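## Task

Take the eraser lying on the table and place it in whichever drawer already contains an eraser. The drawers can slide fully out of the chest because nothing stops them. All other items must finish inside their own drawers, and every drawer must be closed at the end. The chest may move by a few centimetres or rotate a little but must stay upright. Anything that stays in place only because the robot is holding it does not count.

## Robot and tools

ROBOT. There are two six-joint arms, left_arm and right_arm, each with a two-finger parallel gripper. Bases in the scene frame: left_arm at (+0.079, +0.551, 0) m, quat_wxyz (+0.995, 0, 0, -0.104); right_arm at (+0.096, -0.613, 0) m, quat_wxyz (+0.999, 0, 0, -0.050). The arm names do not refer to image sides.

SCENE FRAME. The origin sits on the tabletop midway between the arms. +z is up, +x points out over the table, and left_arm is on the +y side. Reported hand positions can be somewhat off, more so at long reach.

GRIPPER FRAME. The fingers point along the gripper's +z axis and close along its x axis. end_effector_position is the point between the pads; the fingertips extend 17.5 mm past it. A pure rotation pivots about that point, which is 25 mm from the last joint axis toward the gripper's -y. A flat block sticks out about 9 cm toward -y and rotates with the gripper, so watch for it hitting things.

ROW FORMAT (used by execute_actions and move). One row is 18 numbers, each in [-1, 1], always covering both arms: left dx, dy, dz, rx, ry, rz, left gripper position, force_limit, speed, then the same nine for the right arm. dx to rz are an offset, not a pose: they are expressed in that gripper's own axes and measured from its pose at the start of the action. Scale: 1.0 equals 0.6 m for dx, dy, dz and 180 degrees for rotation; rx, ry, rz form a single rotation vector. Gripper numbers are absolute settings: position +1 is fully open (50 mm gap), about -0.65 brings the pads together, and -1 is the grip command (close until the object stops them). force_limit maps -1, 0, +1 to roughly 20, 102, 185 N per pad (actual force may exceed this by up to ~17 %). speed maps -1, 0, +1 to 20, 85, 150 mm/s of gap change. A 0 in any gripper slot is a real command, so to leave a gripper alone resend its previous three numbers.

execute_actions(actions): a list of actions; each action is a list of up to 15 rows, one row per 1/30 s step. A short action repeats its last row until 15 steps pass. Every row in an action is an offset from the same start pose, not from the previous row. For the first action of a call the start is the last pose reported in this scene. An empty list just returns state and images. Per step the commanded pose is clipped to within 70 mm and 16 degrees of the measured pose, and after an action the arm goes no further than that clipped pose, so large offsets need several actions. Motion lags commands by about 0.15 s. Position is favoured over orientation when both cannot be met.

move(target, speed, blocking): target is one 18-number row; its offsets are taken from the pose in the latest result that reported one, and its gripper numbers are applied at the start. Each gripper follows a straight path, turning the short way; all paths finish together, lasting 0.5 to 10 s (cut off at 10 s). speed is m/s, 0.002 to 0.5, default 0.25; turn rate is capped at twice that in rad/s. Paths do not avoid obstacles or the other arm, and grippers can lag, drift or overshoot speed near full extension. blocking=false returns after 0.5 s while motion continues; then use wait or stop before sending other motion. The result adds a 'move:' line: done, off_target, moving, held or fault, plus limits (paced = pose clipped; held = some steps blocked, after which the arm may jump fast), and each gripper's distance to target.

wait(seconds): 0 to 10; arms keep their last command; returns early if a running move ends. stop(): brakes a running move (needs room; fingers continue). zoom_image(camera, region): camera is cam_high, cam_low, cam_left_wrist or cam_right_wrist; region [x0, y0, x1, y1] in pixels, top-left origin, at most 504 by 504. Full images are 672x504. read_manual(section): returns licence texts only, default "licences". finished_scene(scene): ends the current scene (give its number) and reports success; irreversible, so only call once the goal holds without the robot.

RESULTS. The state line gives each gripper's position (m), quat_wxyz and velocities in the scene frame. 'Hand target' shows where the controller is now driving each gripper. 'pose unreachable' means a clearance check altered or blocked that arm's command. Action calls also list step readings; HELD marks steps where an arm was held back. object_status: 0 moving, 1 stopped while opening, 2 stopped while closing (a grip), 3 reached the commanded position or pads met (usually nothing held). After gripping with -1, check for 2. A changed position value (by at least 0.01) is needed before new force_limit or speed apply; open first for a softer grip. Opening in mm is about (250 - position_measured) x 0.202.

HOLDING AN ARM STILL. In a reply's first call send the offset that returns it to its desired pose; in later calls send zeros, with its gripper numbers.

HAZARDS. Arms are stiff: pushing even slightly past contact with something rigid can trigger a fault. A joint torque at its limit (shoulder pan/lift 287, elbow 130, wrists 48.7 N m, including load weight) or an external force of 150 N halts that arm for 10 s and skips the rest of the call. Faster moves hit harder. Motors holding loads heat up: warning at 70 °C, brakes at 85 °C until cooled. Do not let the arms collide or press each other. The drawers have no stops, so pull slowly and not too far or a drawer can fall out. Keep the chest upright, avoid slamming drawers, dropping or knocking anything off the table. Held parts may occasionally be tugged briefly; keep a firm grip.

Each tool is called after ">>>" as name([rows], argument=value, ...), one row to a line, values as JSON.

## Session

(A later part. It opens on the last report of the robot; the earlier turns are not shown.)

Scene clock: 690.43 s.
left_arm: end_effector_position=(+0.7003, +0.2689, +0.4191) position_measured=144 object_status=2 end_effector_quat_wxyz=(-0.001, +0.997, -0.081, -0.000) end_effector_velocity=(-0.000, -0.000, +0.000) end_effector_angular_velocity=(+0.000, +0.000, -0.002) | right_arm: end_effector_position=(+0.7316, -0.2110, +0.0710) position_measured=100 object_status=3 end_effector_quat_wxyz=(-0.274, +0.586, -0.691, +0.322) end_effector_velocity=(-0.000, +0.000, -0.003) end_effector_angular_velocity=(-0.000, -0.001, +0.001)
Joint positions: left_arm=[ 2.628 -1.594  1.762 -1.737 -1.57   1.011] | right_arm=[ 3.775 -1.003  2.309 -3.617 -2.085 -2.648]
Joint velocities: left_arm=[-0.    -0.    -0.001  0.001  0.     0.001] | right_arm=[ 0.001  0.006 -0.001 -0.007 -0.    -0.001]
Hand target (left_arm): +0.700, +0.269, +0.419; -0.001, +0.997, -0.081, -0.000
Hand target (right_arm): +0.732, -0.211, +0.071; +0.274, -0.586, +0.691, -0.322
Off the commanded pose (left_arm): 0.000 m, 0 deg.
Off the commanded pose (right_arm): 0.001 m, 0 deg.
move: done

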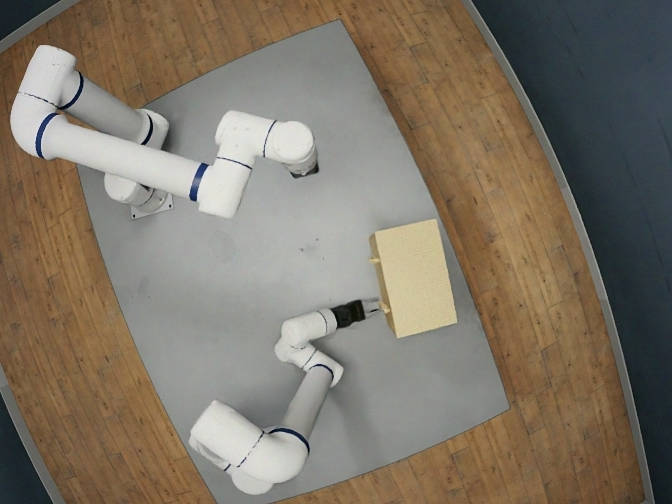

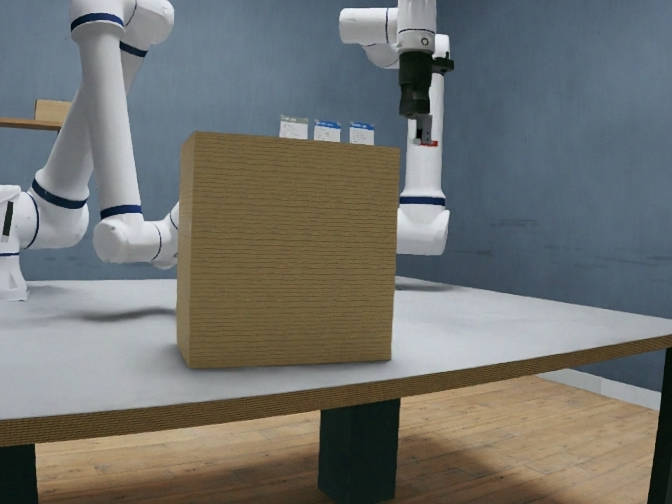

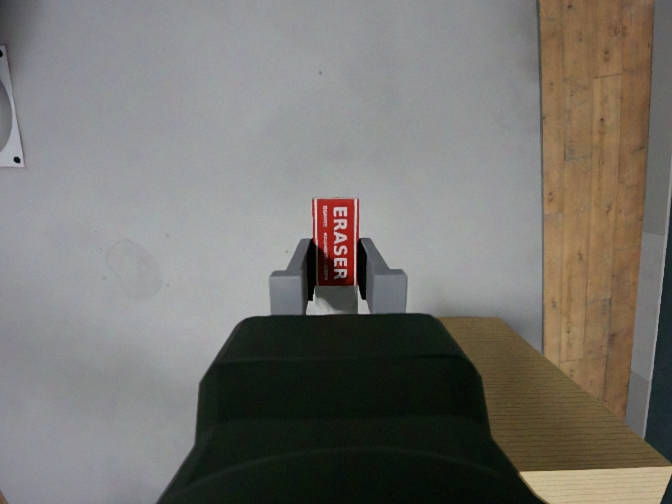

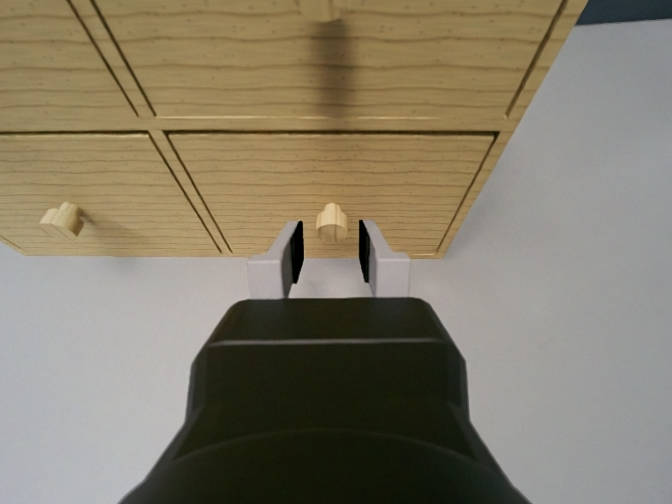

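>>> execute_actions([
  [[0,0,0,0,0,0,-1,-0.4,-0.1, 0,-0.0023,0.0033,0,0,0,0.35,-0.4,0.6],[0,0,0,0,0,0,-1,-0.4,-0.1, 0,-0.0046,0.0066,0,0,0,0.35,-0.4,0.6],[0,0,0,0,0,0,-1,-0.4,-0.1, 0,-0.0069,0.0099,0,0,0,0.35,-0.4,0.6],[0,0,0,0,0,0,-1,-0.4,-0.1, 0,-0.0092,0.0132,0,0,0,0.35,-0.4,0.6],[0,0,0,0,0,0,-1,-0.4,-0.1, 0,-0.0115,0.0165,0,0,0,0.35,-0.4,0.6]],
  [[0,0,0,0,0,0,-1,-0.4,-0.1, 0,0,0,0,0,0,-1,-0.4,0.0]],
])

Scene clock: 734.60 s.
left_arm: end_effector_position=(+0.7003, +0.2689, +0.4191) position_measured=144 object_status=2 end_effector_quat_wxyz=(-0.001, +0.997, -0.081, -0.000) end_effector_velocity=(+0.000, -0.000, -0.000) end_effector_angular_velocity=(-0.001, -0.001, -0.001) | right_arm: end_effector_position=(+0.7430, -0.2129, +0.0699) position_measured=185 object_status=2 end_effector_quat_wxyz=(-0.274, +0.586, -0.691, +0.322) end_effector_velocity=(-0.001, +0.001, +0.001) end_effector_angular_velocity=(+0.002, -0.001, +0.000)
Joint positions: left_arm=[ 2.628 -1.594  1.762 -1.737 -1.57   1.011] | right_arm=[ 3.762 -0.996  2.296 -3.617 -2.076 -2.659]
Joint velocities: left_arm=[-0.     0.     0.    -0.001 -0.     0.001] | right_arm=[ 0.001 -0.001  0.    -0.    -0.     0.002]
Hand target (left_arm): +0.700, +0.269, +0.419; -0.001, +0.997, -0.081, -0.000
Hand target (right_arm): +0.743, -0.213, +0.070; +0.274, -0.586, +0.691, -0.322
Off the commanded pose (left_arm): 0.000 m, 0 deg.
Off the commanded pose (right_arm): 0.000 m, 0 deg.
Step readings (end_effector_position; steps 1 to 15: 1st action; 16 to 30: 2nd action):
0: left_arm (+0.7003, +0.2689, +0.4191) | right_arm (+0.7316, -0.2110, +0.0706)
1: left_arm (+0.7003, +0.2689, +0.4191) | right_arm (+0.7316, -0.2109, +0.0707)
2: left_arm (+0.7003, +0.2689, +0.4191) | right_arm (+0.7322, -0.2110, +0.0708)
4: left_arm (+0.7003, +0.2689, +0.4191) | right_arm (+0.7346, -0.2114, +0.0706)
8: left_arm (+0.7003, +0.2689, +0.4191) | right_arm (+0.7401, -0.2124, +0.0702)
15: left_arm (+0.7003, +0.2689, +0.4191) | right_arm (+0.7429, -0.2129, +0.0699)
16: left_arm (+0.7003, +0.2689, +0.4191) | right_arm (+0.7430, -0.2129, +0.0699)
17: left_arm (+0.7003, +0.2689, +0.4191) | right_arm (+0.7430, -0.2129, +0.0699)
19: left_arm (+0.7003, +0.2689, +0.4191) | right_arm (+0.7430, -0.2129, +0.0699)
23: left_arm (+0.7003, +0.2689, +0.4191) | right_arm (+0.7430, -0.2129, +0.0699)
30: end_effector_position above

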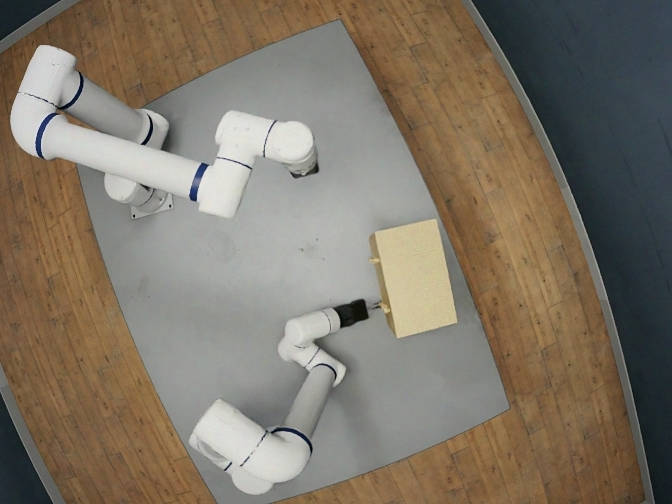

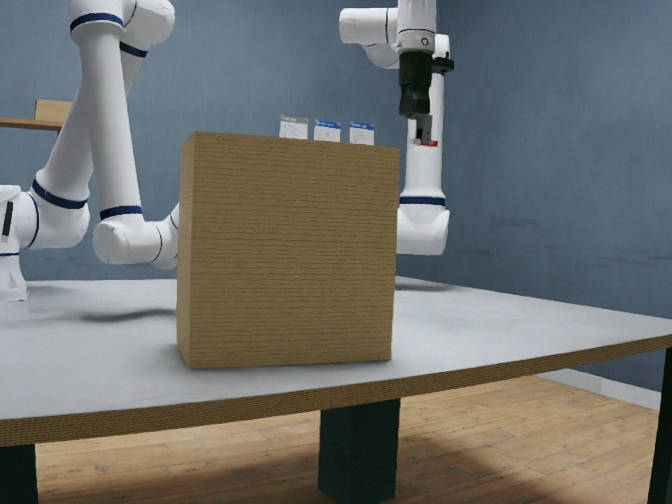

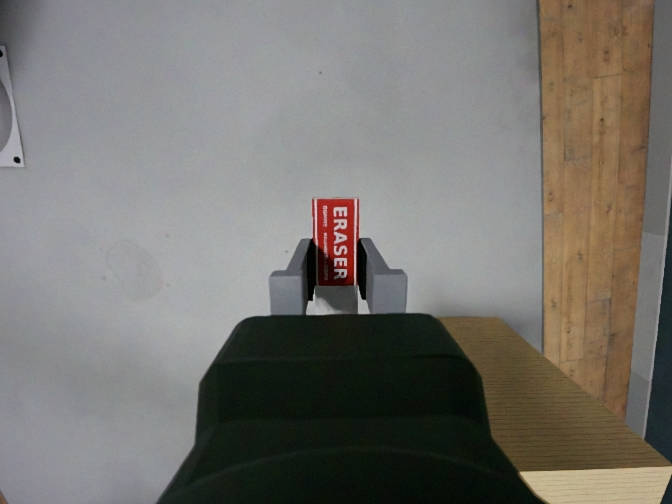

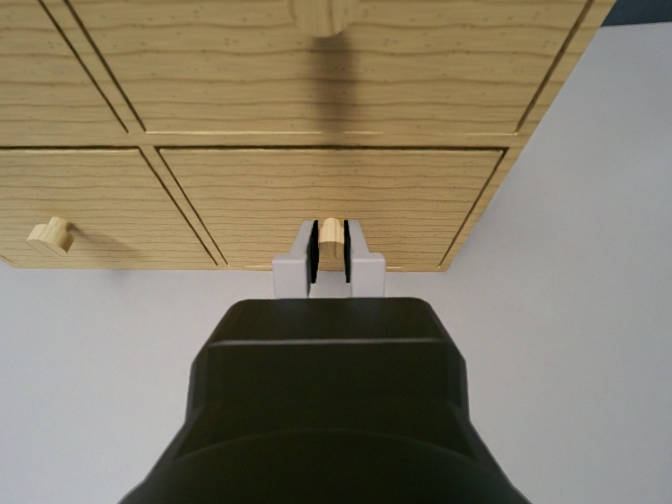

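>>> move(target=[0,0,0,0,0,0,-1,-0.4,-0.1, 0,0.1286,-0.1533,0,0,0,-1,-0.4,0.0], speed=0.15)

Scene clock: 743.97 s.
left_arm: end_effector_position=(+0.7003, +0.2689, +0.4191) position_measured=144 object_status=2 end_effector_quat_wxyz=(-0.001, +0.997, -0.081, -0.000) end_effector_velocity=(-0.000, +0.001, -0.001) end_effector_angular_velocity=(+0.001, +0.000, +0.000) | right_arm: end_effector_position=(+0.6249, -0.1933, +0.0702) position_measured=185 object_status=2 end_effector_quat_wxyz=(-0.274, +0.586, -0.691, +0.322) end_effector_velocity=(-0.002, +0.000, +0.001) end_effector_angular_velocity=(+0.001, -0.000, -0.001)
Joint positions: left_arm=[ 2.628 -1.594  1.762 -1.737 -1.57   1.011] | right_arm=[ 3.913 -1.046  2.417 -3.616 -2.175 -2.524]
Joint velocities: left_arm=[ 0.     0.     0.001 -0.001  0.     0.   ] | right_arm=[ 0.003 -0.002  0.002  0.002 -0.003  0.004]
Hand target (left_arm): +0.700, +0.269, +0.419; -0.001, +0.997, -0.081, -0.000
Hand target (right_arm): +0.624, -0.193, +0.070; +0.274, -0.586, +0.691, -0.322
Off the commanded pose (left_arm): 0.000 m, 0 deg.
Off the commanded pose (right_arm): 0.000 m, 0 deg.
move: done

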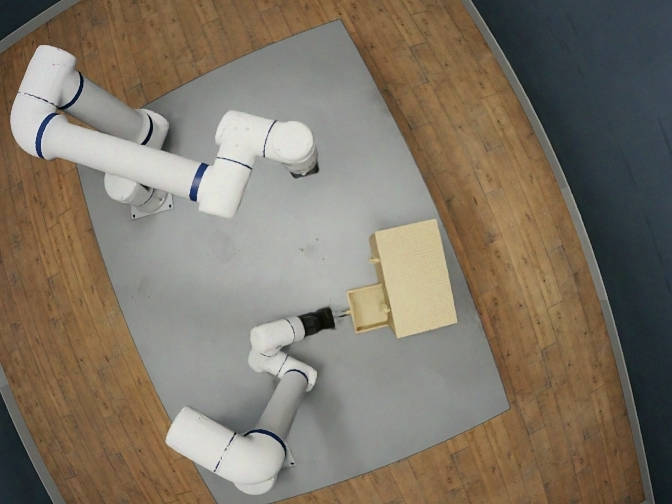

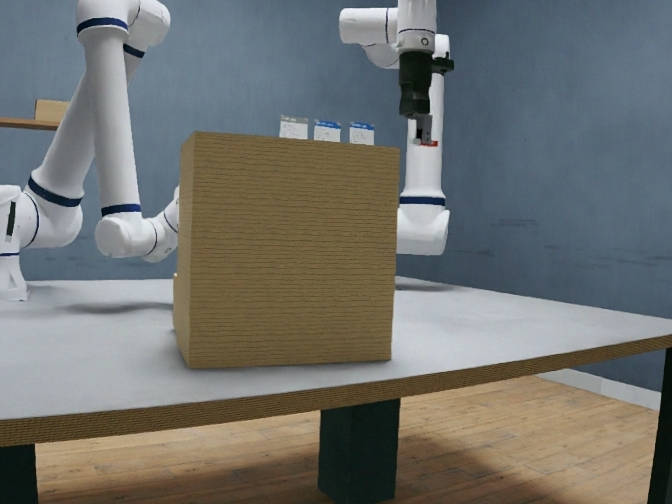

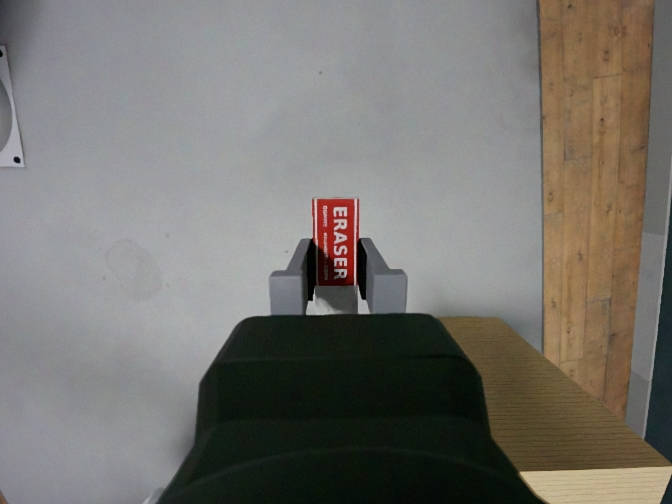

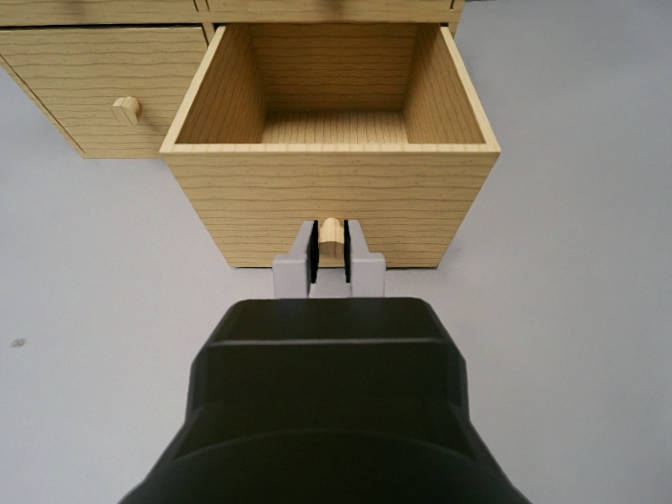

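>>> zoom_image(camera="cam_high", region=[325,250,435,350])

>>> zoom_image(camera="cam_right_wrist", region=[140,0,520,220])

Region (325, 250, 435, 350) of cam_high's 672x504 image, scaled by 4.582, with more detail than that image has; it fills the top 458 rows of this view, and the rest is white.

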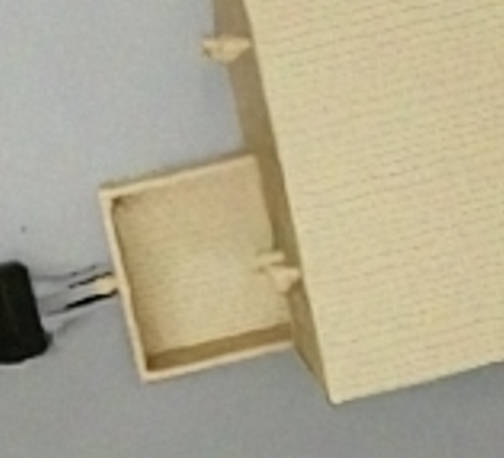

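Region (140, 0, 520, 220) of cam_right_wrist's 672x504 image, scaled by 1.326, with more detail than that image has; it fills the top 292 rows of this view, and the rest is white.

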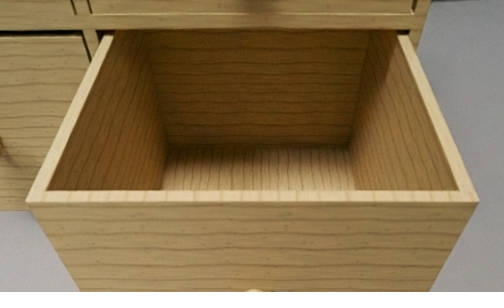

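>>> move(target=[0,0,0,0,0,0,-1,-0.4,-0.1, 0.0001,-0.1279,0.1532,0,0,0,-1,-0.4,0.0], speed=0.15)

Scene clock: 783.20 s.
left_arm: end_effector_position=(+0.7003, +0.2689, +0.4191) position_measured=144 object_status=2 end_effector_quat_wxyz=(-0.001, +0.997, -0.081, -0.000) end_effector_velocity=(-0.000, -0.000, +0.000) end_effector_angular_velocity=(+0.000, +0.001, +0.000) | right_arm: end_effector_position=(+0.7427, -0.2129, +0.0697) position_measured=185 object_status=2 end_effector_quat_wxyz=(-0.274, +0.586, -0.691, +0.322) end_effector_velocity=(+0.003, +0.001, +0.002) end_effector_angular_velocity=(+0.002, -0.003, +0.002)
Joint positions: left_arm=[ 2.628 -1.594  1.762 -1.737 -1.57   1.011] | right_arm=[ 3.762 -0.996  2.296 -3.618 -2.077 -2.659]
Joint velocities: left_arm=[-0.    -0.    -0.     0.001 -0.001 -0.   ] | right_arm=[-0.001 -0.001 -0.004 -0.     0.002 -0.003]
Hand target (left_arm): +0.700, +0.269, +0.419; -0.001, +0.997, -0.081, -0.000
Hand target (right_arm): +0.743, -0.213, +0.070; +0.274, -0.586, +0.691, -0.322
Off the commanded pose (left_arm): 0.000 m, 0 deg.
Off the commanded pose (right_arm): 0.000 m, 0 deg.
move: done

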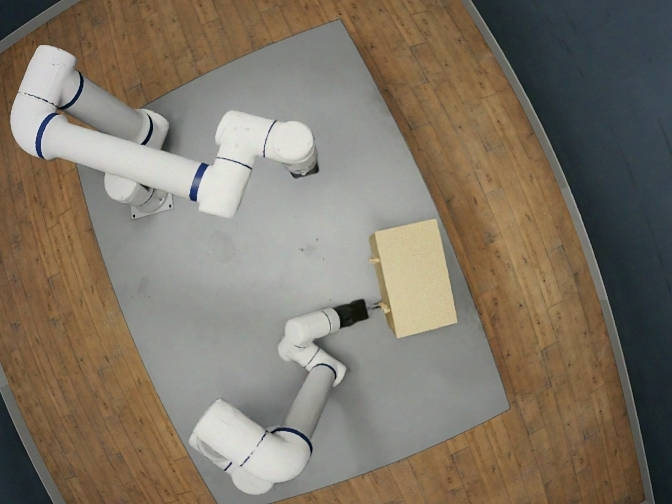

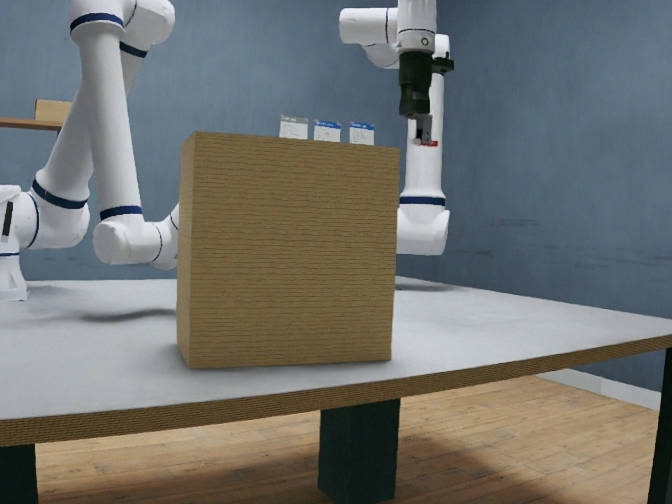

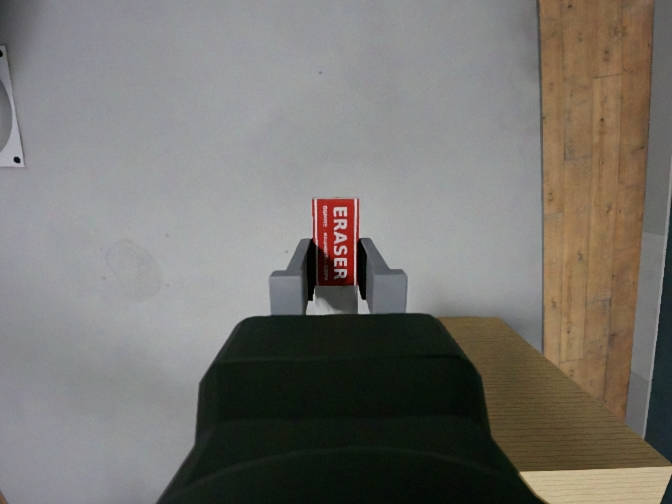

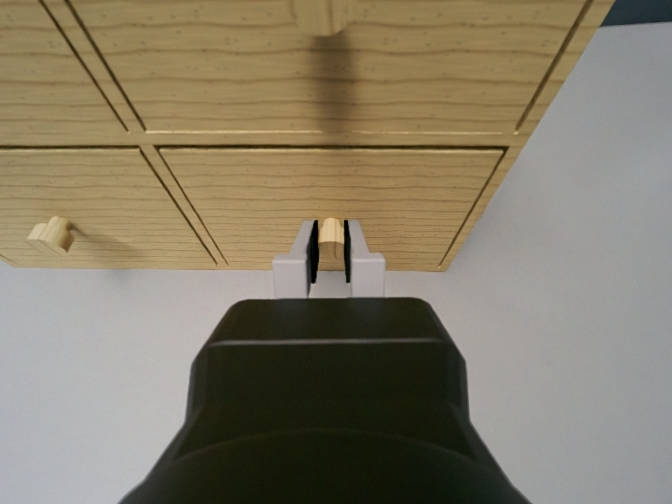

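>>> execute_actions([
  [[0,0,0,0,0,0,-1,-0.4,-0.1, 0,0,0,0,0,0,0.35,-0.4,0.6],[0,0,0,0,0,0,-1,-0.4,-0.1, 0,0,0,0,0,0,0.35,-0.4,0.6],[0,0,0,0,0,0,-1,-0.4,-0.1, 0,0,0,0,0,0,0.35,-0.4,0.6],[0,0,0,0,0,0,-1,-0.4,-0.1, 0,0.004,-0.0048,0,0,0,0.35,-0.4,0.6],[0,0,0,0,0,0,-1,-0.4,-0.1, 0,0.009,-0.0107,0,0,0,0.35,-0.4,0.6],[0,0,0,0,0,0,-1,-0.4,-0.1, 0,0.015,-0.0179,0,0,0,0.35,-0.4,0.6],[0,0,0,0,0,0,-1,-0.4,-0.1, 0,0.021,-0.025,0,0,0,0.35,-0.4,0.6],[0,0,0,0,0,0,-1,-0.4,-0.1, 0,0.027,-0.0322,0,0,0,0.35,-0.4,0.6],[0,0,0,0,0,0,-1,-0.4,-0.1, 0,0.032,-0.0381,0,0,0,0.35,-0.4,0.6],[0,0,0,0,0,0,-1,-0.4,-0.1, 0,0.0355,-0.0423,0,0,0,0.35,-0.4,0.6],[0,0,0,0,0,0,-1,-0.4,-0.1, 0,0.0375,-0.0447,0,0,0,0.35,-0.4,0.6]],
])

Scene clock: 803.37 s.
left_arm: end_effector_position=(+0.7003, +0.2689, +0.4191) position_measured=144 object_status=2 end_effector_quat_wxyz=(-0.001, +0.997, -0.081, -0.000) end_effector_velocity=(+0.001, +0.000, +0.001) end_effector_angular_velocity=(-0.001, -0.003, +0.002) | right_arm: end_effector_position=(+0.7133, -0.2080, +0.0697) position_measured=100 object_status=3 end_effector_quat_wxyz=(-0.274, +0.586, -0.691, +0.322) end_effector_velocity=(-0.039, +0.006, +0.000) end_effector_angular_velocity=(-0.001, +0.001, -0.001)
Joint positions: left_arm=[ 2.628 -1.594  1.762 -1.737 -1.57   1.011] | right_arm=[ 3.796 -1.008  2.329 -3.624 -2.099 -2.63 ]
Joint velocities: left_arm=[ 0.001 -0.    -0.001 -0.002  0.001 -0.001] | right_arm=[ 0.047 -0.018  0.042 -0.002 -0.032  0.041]
Hand target (left_arm): +0.700, +0.269, +0.419; -0.001, +0.997, -0.081, -0.000
Hand target (right_arm): +0.708, -0.207, +0.070; +0.274, -0.586, +0.691, -0.322
Off the commanded pose (left_arm): 0.000 m, 0 deg.
Off the commanded pose (right_arm): 0.005 m, 0 deg.
Step readings (end_effector_position):
0: left_arm (+0.7003, +0.2689, +0.4191) | right_arm (+0.7430, -0.2129, +0.0696)
1: left_arm (+0.7003, +0.2689, +0.4191) | right_arm (+0.7430, -0.2129, +0.0696)
2: left_arm (+0.7003, +0.2689, +0.4191) | right_arm (+0.7430, -0.2129, +0.0695)
4: left_arm (+0.7003, +0.2689, +0.4191) | right_arm (+0.7429, -0.2129, +0.0694)
8: left_arm (+0.7003, +0.2689, +0.4191) | right_arm (+0.7337, -0.2114, +0.0694)
15: end_effector_position above

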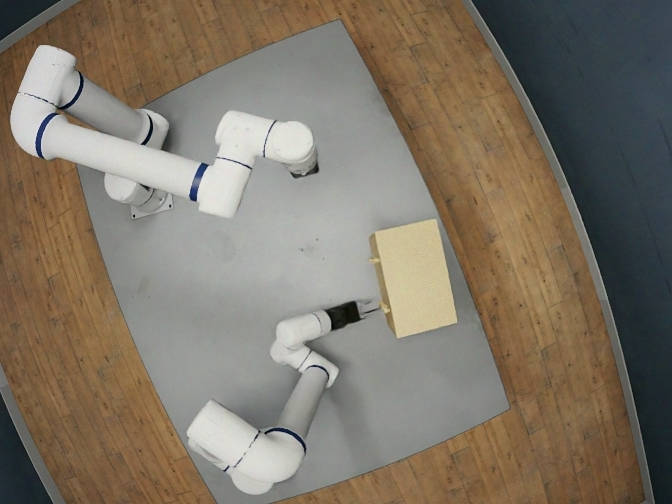

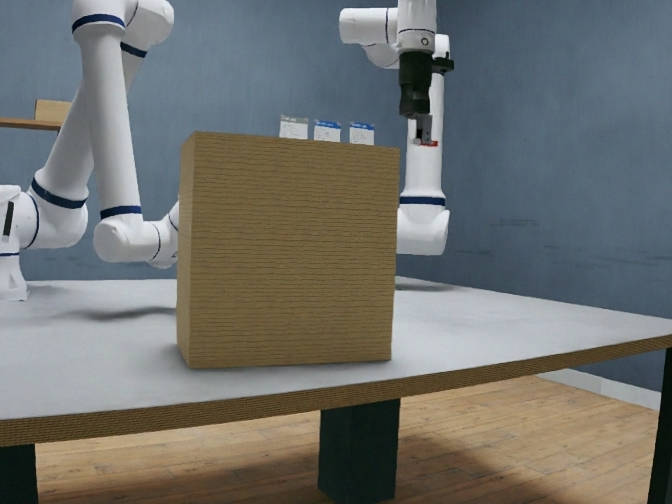

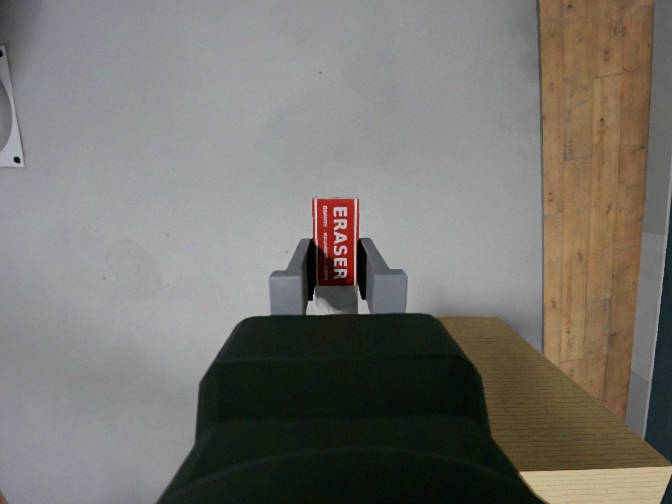

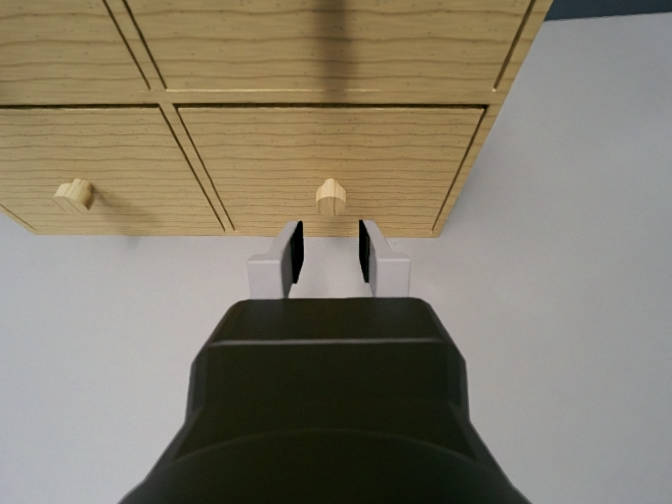

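>>> move(target=[0,0,0,0,0,0,-1,-0.4,-0.1, -0.2717,0.0049,-0.0066,0,0,0,0.35,-0.4,0.6], speed=0.2)

Scene clock: 819.73 s.
left_arm: end_effector_position=(+0.7003, +0.2689, +0.4191) position_measured=144 object_status=2 end_effector_quat_wxyz=(-0.001, +0.997, -0.081, -0.000) end_effector_velocity=(-0.000, +0.000, -0.000) end_effector_angular_velocity=(+0.001, +0.001, -0.002) | right_arm: end_effector_position=(+0.7347, -0.0466, +0.0695) position_measured=100 object_status=3 end_effector_quat_wxyz=(-0.274, +0.586, -0.691, +0.322) end_effector_velocity=(+0.002, +0.002, +0.001) end_effector_angular_velocity=(-0.001, +0.000, -0.002)
Joint positions: left_arm=[ 2.628 -1.594  1.762 -1.737 -1.57   1.011] | right_arm=[ 3.98  -0.93   2.063 -3.342 -2.215 -2.459]
Joint velocities: left_arm=[-0.001 -0.     0.001  0.001  0.     0.001] | right_arm=[ 0.001  0.001 -0.006  0.007 -0.002  0.002]
Hand target (left_arm): +0.700, +0.269, +0.419; -0.001, +0.997, -0.081, -0.000
Hand target (right_arm): +0.735, -0.046, +0.069; +0.274, -0.586, +0.691, -0.322
Off the commanded pose (left_arm): 0.000 m, 0 deg.
Off the commanded pose (right_arm): 0.001 m, 0 deg.
move: done

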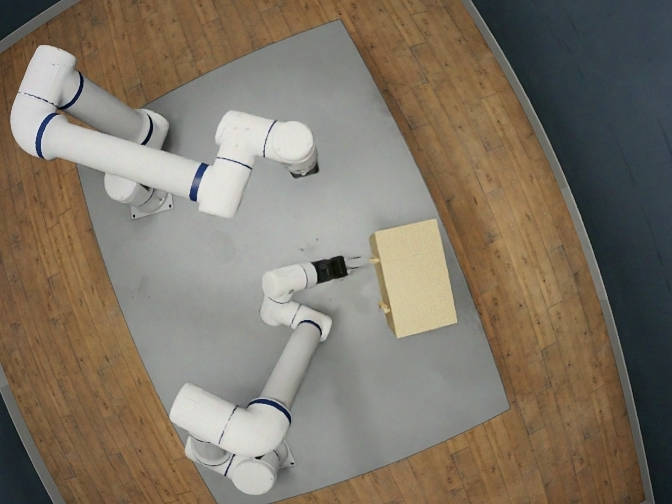

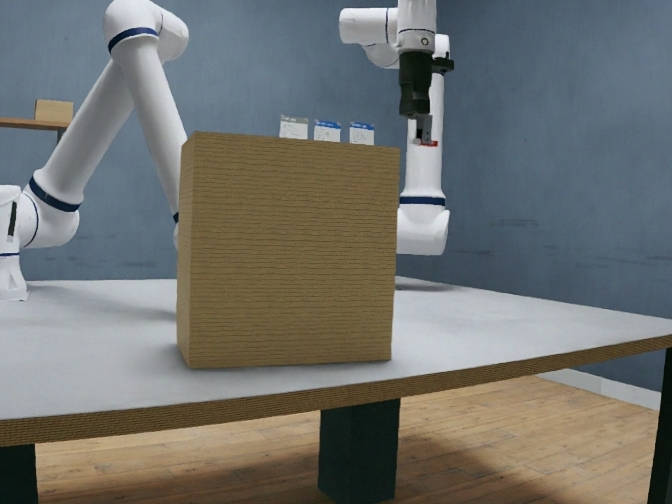

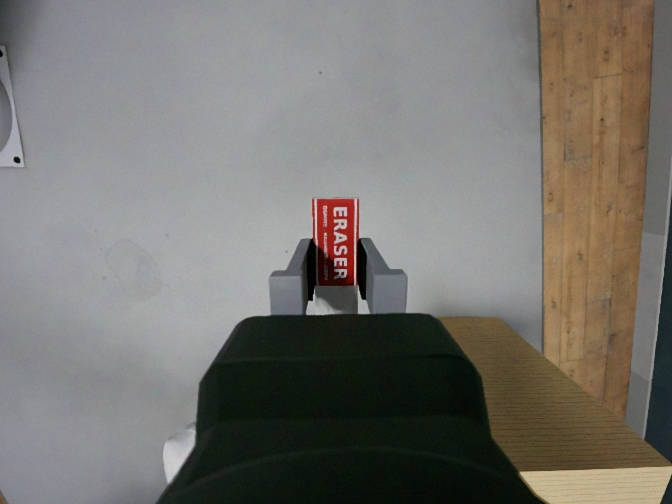

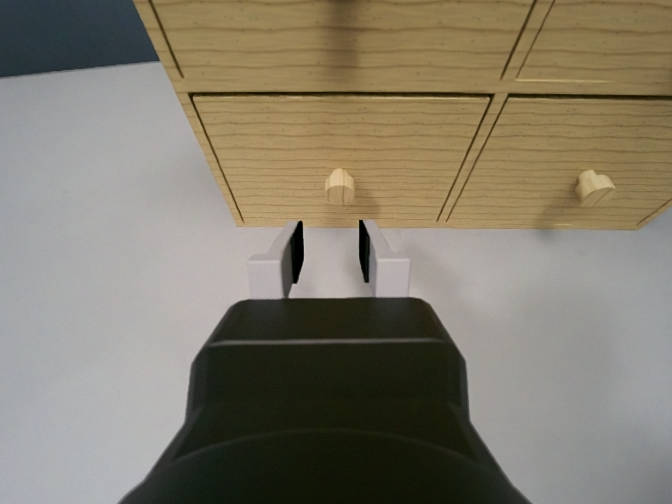

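>>> zoom_image(camera="cam_right_wrist", region=[260,140,410,260])

Region (260, 140, 410, 260) of cam_right_wrist's 672x504 image, scaled by 3.360, with more detail than that image has; it fills the top 403 rows of this view, and the rest is white.

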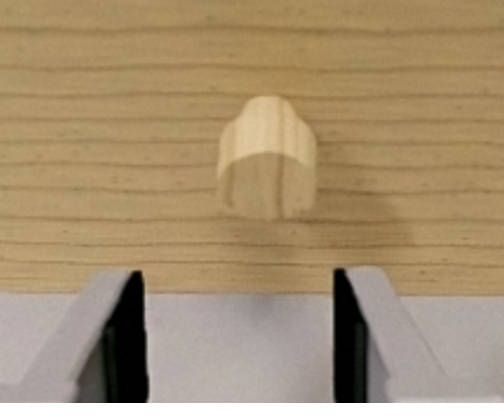

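>>> execute_actions([
  [[0,0,0,0,0,0,-1,-0.4,-0.1, 0.002,-0.0063,0.0075,0,0,0,0.35,-0.4,0.6],[0,0,0,0,0,0,-1,-0.4,-0.1, 0.004,-0.0125,0.0149,0,0,0,0.35,-0.4,0.6],[0,0,0,0,0,0,-1,-0.4,-0.1, 0.006,-0.0188,0.0224,0,0,0,0.35,-0.4,0.6],[0,0,0,0,0,0,-1,-0.4,-0.1, 0.0072,-0.025,0.0298,0,0,0,0.35,-0.4,0.6],[0,0,0,0,0,0,-1,-0.4,-0.1, 0.0072,-0.0313,0.0373,0,0,0,0.35,-0.4,0.6],[0,0,0,0,0,0,-1,-0.4,-0.1, 0.0072,-0.0375,0.0447,0,0,0,0.35,-0.4,0.6]],
])

Scene clock: 857.07 s.
left_arm: end_effector_position=(+0.7003, +0.2689, +0.4191) position_measured=144 object_status=2 end_effector_quat_wxyz=(-0.001, +0.997, -0.081, -0.000) end_effector_velocity=(-0.000, +0.000, +0.000) end_effector_angular_velocity=(+0.001, +0.001, +0.001) | right_arm: end_effector_position=(+0.7666, -0.0561, +0.0695) position_measured=100 object_status=3 end_effector_quat_wxyz=(-0.274, +0.586, -0.691, +0.322) end_effector_velocity=(+0.013, -0.002, -0.001) end_effector_angular_velocity=(-0.001, +0.001, +0.004)
Joint positions: left_arm=[ 2.628 -1.594  1.762 -1.737 -1.57   1.011] | right_arm=[ 3.94  -0.916  2.039 -3.353 -2.192 -2.498]
Joint velocities: left_arm=[-0.     0.    -0.     0.002  0.    -0.001] | right_arm=[-0.014  0.008 -0.013 -0.003  0.011 -0.018]
Hand target (left_arm): +0.700, +0.269, +0.419; -0.001, +0.997, -0.081, -0.000
Hand target (right_arm): +0.769, -0.057, +0.069; +0.274, -0.586, +0.691, -0.322
Off the commanded pose (left_arm): 0.000 m, 0 deg.
Off the commanded pose (right_arm): 0.002 m, 0 deg.
Step readings (end_effector_position):
0: left_arm (+0.7003, +0.2689, +0.4191) | right_arm (+0.7348, -0.0462, +0.0694)
1: left_arm (+0.7003, +0.2689, +0.4191) | right_arm (+0.7350, -0.0463, +0.0694)
2: left_arm (+0.7003, +0.2689, +0.4191) | right_arm (+0.7363, -0.0469, +0.0694)
4: left_arm (+0.7003, +0.2689, +0.4191) | right_arm (+0.7419, -0.0492, +0.0695)
8: left_arm (+0.7003, +0.2689, +0.4191) | right_arm (+0.7573, -0.0539, +0.0696)
15: end_effector_position above

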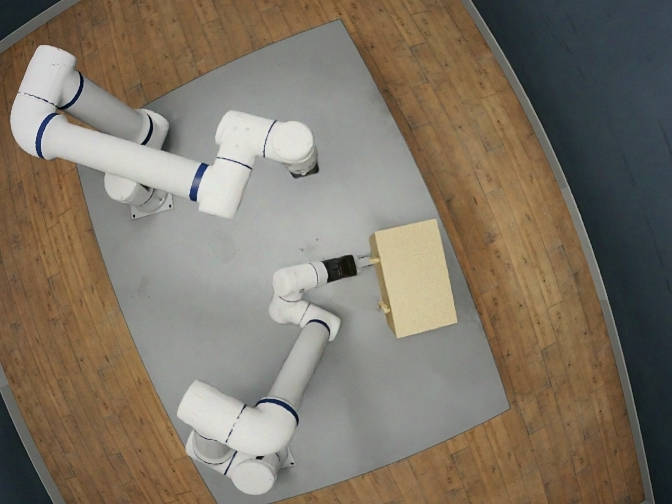

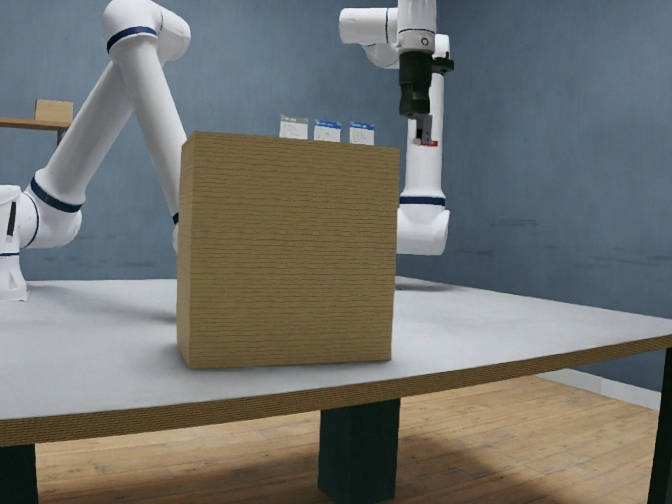

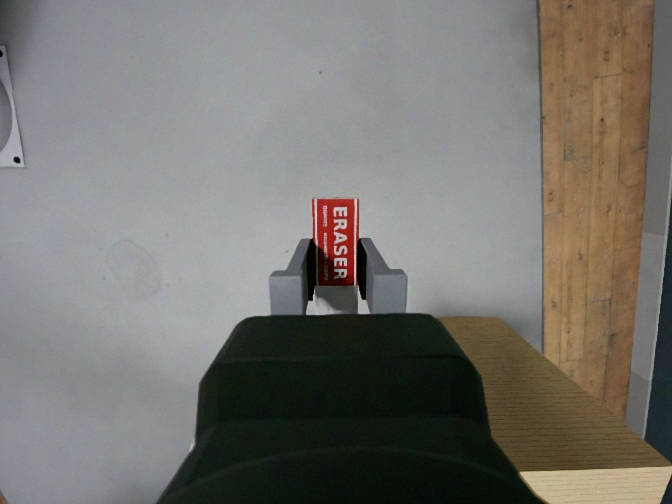

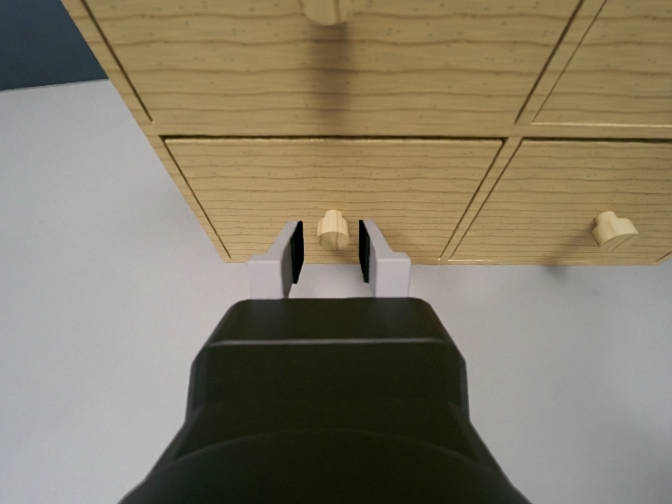

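>>> zoom_image(camera="cam_right_wrist", region=[260,170,410,290])

Region (260, 170, 410, 290) of cam_right_wrist's 672x504 image, scaled by 3.360, with more detail than that image has; it fills the top 403 rows of this view, and the rest is white.

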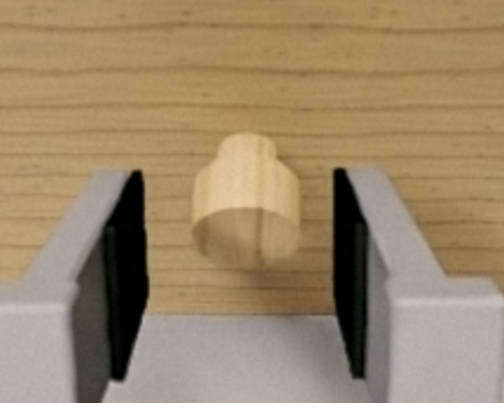

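>>> execute_actions(actions=[])

>>> zoom_image(camera="cam_right_wrist", region=[260,170,410,290])

Scene clock: 880.70 s.
left_arm: end_effector_position=(+0.7003, +0.2689, +0.4191) position_measured=144 object_status=2 end_effector_quat_wxyz=(-0.001, +0.997, -0.081, -0.000) end_effector_velocity=(-0.000, -0.000, +0.000) end_effector_angular_velocity=(-0.000, +0.001, +0.003) | right_arm: end_effector_position=(+0.7686, -0.0566, +0.0694) position_measured=100 object_status=3 end_effector_quat_wxyz=(-0.274, +0.586, -0.691, +0.322) end_effector_velocity=(-0.001, +0.001, +0.001) end_effector_angular_velocity=(+0.000, -0.000, +0.001)
Joint positions: left_arm=[ 2.628 -1.594  1.762 -1.737 -1.57   1.011] | right_arm=[ 3.938 -0.915  2.037 -3.354 -2.19  -2.5  ]
Joint velocities: left_arm=[ 0.    -0.    -0.001  0.001 -0.001 -0.003] | right_arm=[ 0.001 -0.001 -0.     0.001  0.    -0.   ]
Hand target (left_arm): +0.700, +0.269, +0.419; -0.001, +0.997, -0.081, -0.000
Hand target (right_arm): +0.769, -0.057, +0.069; +0.274, -0.586, +0.691, -0.322
Off the commanded pose (left_arm): 0.000 m, 0 deg.
Off the commanded pose (right_arm): 0.000 m, 0 deg.

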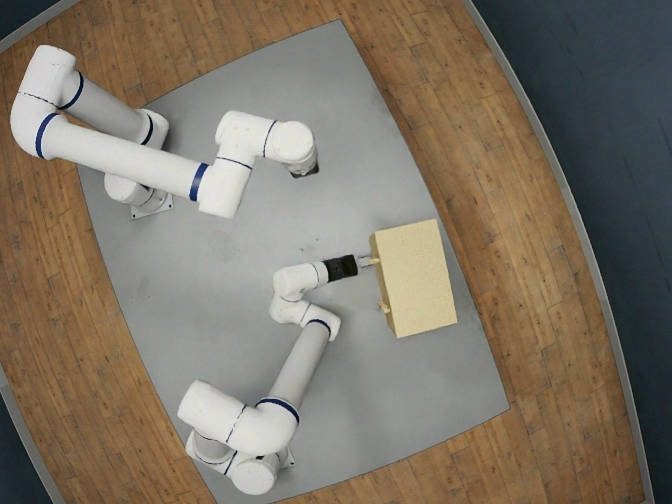

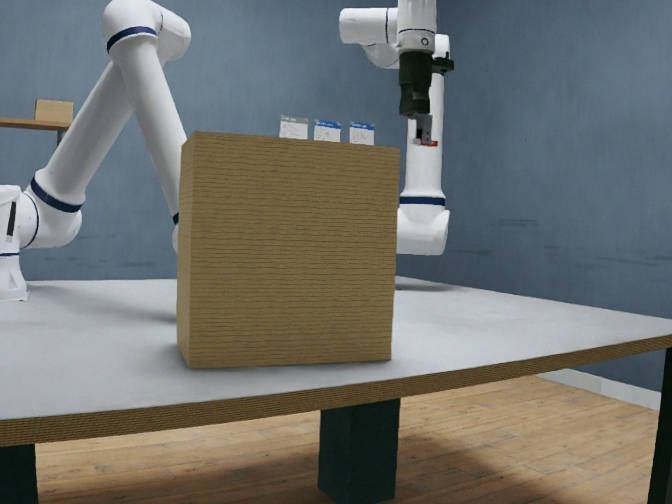

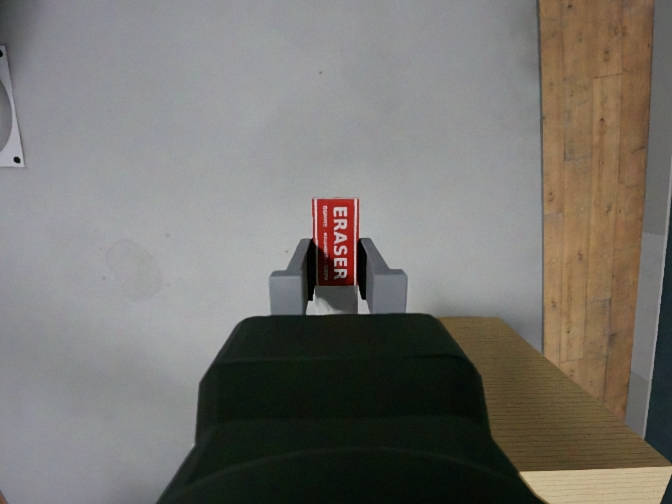

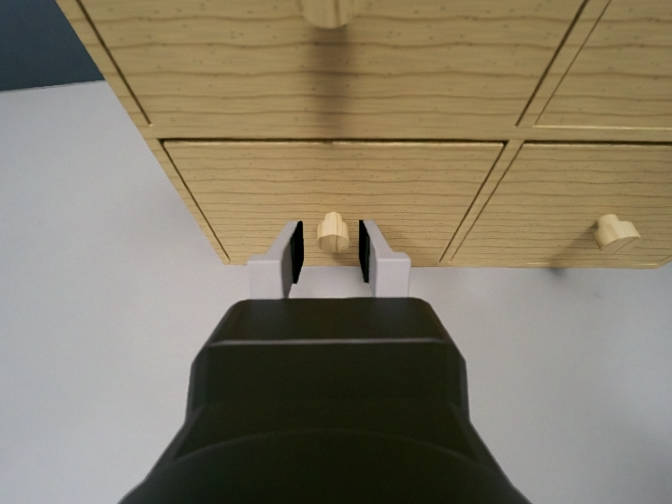

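Region (260, 170, 410, 290) of cam_right_wrist's 672x504 image, scaled by 3.360, with more detail than that image has; it fills the top 403 rows of this view, and the rest is white.

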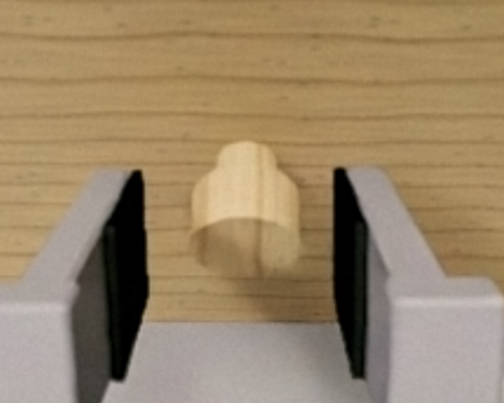

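>>> execute_actions([
  [[0,0,0,0,0,0,-1,-0.4,-0.1, 0.0013,-0.0046,0.0037,0,0,0,0.35,-0.4,0.6],[0,0,0,0,0,0,-1,-0.4,-0.1, 0.0013,-0.0046,0.0037,0,0,0,0.35,-0.4,0.6],[0,0,0,0,0,0,-1,-0.4,-0.1, 0.0013,-0.0046,0.0037,0,0,0,0.35,-0.4,0.6],[0,0,0,0,0,0,-1,-0.4,-0.1, 0.0013,-0.0046,0.0037,0,0,0,0.35,-0.4,0.6],[0,0,0,0,0,0,-1,-0.4,-0.1, 0.0013,-0.0046,0.0037,0,0,0,0.35,-0.4,0.6],[0,0,0,0,0,0,-1,-0.4,-0.1, 0.0013,-0.0046,0.0037,0,0,0,-1,-0.4,0.2]],
])

Scene clock: 905.60 s.
left_arm: end_effector_position=(+0.7003, +0.2689, +0.4191) position_measured=144 object_status=2 end_effector_quat_wxyz=(-0.001, +0.997, -0.081, -0.000) end_effector_velocity=(+0.000, -0.000, +0.000) end_effector_angular_velocity=(-0.001, -0.000, +0.000) | right_arm: end_effector_position=(+0.7718, -0.0579, +0.0701) position_measured=185 object_status=0 end_effector_quat_wxyz=(-0.274, +0.586, -0.691, +0.322) end_effector_velocity=(+0.001, -0.001, -0.000) end_effector_angular_velocity=(-0.001, +0.001, -0.001)
Joint positions: left_arm=[ 2.628 -1.594  1.762 -1.737 -1.57   1.011] | right_arm=[ 3.934 -0.915  2.035 -3.354 -2.188 -2.504]
Joint velocities: left_arm=[ 0.    -0.    -0.    -0.001 -0.    -0.   ] | right_arm=[-0.002  0.    -0.     0.001  0.    -0.001]
Hand target (left_arm): +0.700, +0.269, +0.419; -0.001, +0.997, -0.081, -0.000
Hand target (right_arm): +0.772, -0.058, +0.070; +0.274, -0.586, +0.691, -0.322
Off the commanded pose (left_arm): 0.000 m, 0 deg.
Off the commanded pose (right_arm): 0.000 m, 0 deg.
Step readings (end_effector_position):
0: left_arm (+0.7003, +0.2689, +0.4191) | right_arm (+0.7686, -0.0566, +0.0694)
1: left_arm (+0.7003, +0.2689, +0.4191) | right_arm (+0.7687, -0.0566, +0.0694)
2: left_arm (+0.7003, +0.2689, +0.4191) | right_arm (+0.7694, -0.0569, +0.0696)
4: left_arm (+0.7003, +0.2689, +0.4191) | right_arm (+0.7705, -0.0574, +0.0698)
8: left_arm (+0.7003, +0.2689, +0.4191) | right_arm (+0.7714, -0.0577, +0.0700)
15: end_effector_position above

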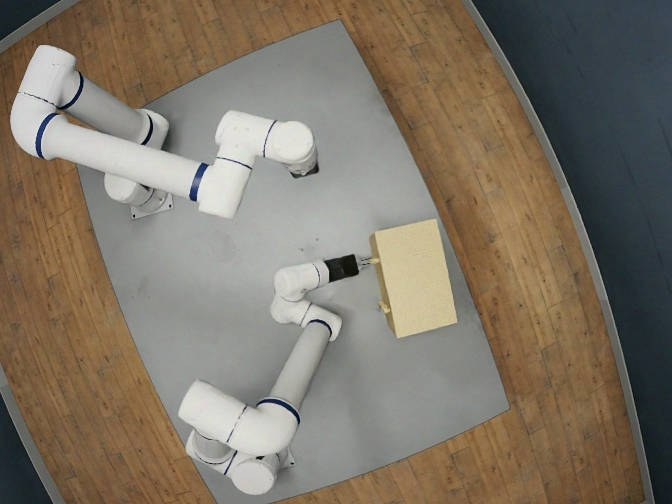

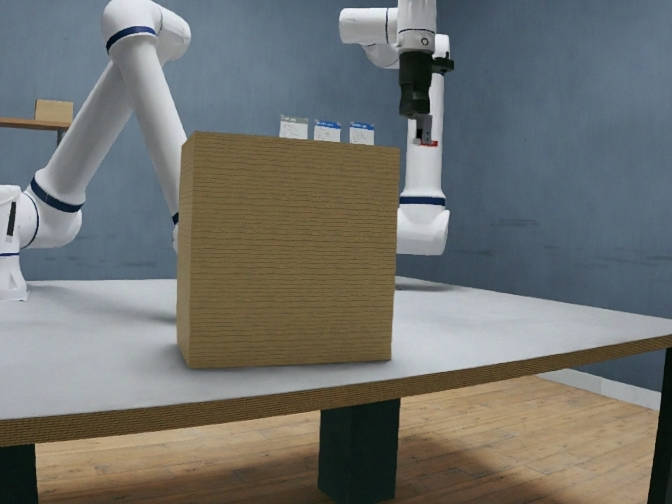

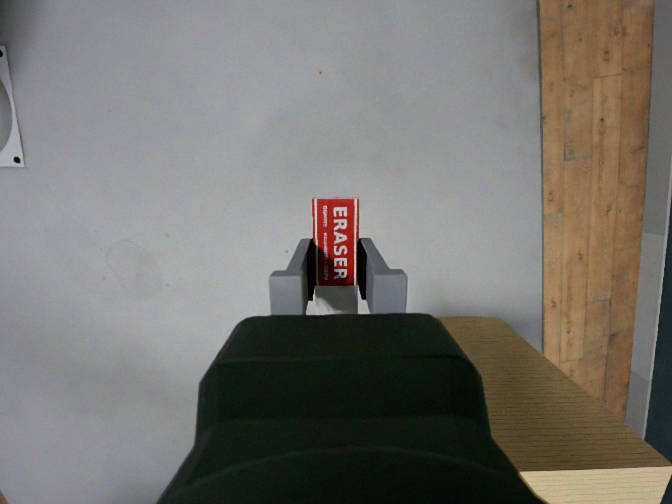

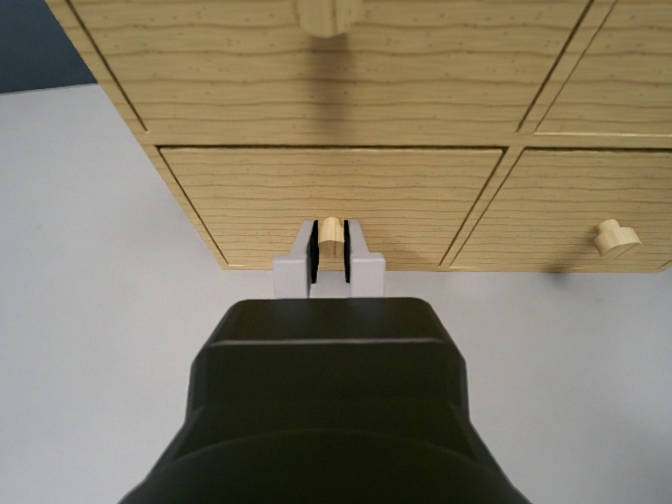

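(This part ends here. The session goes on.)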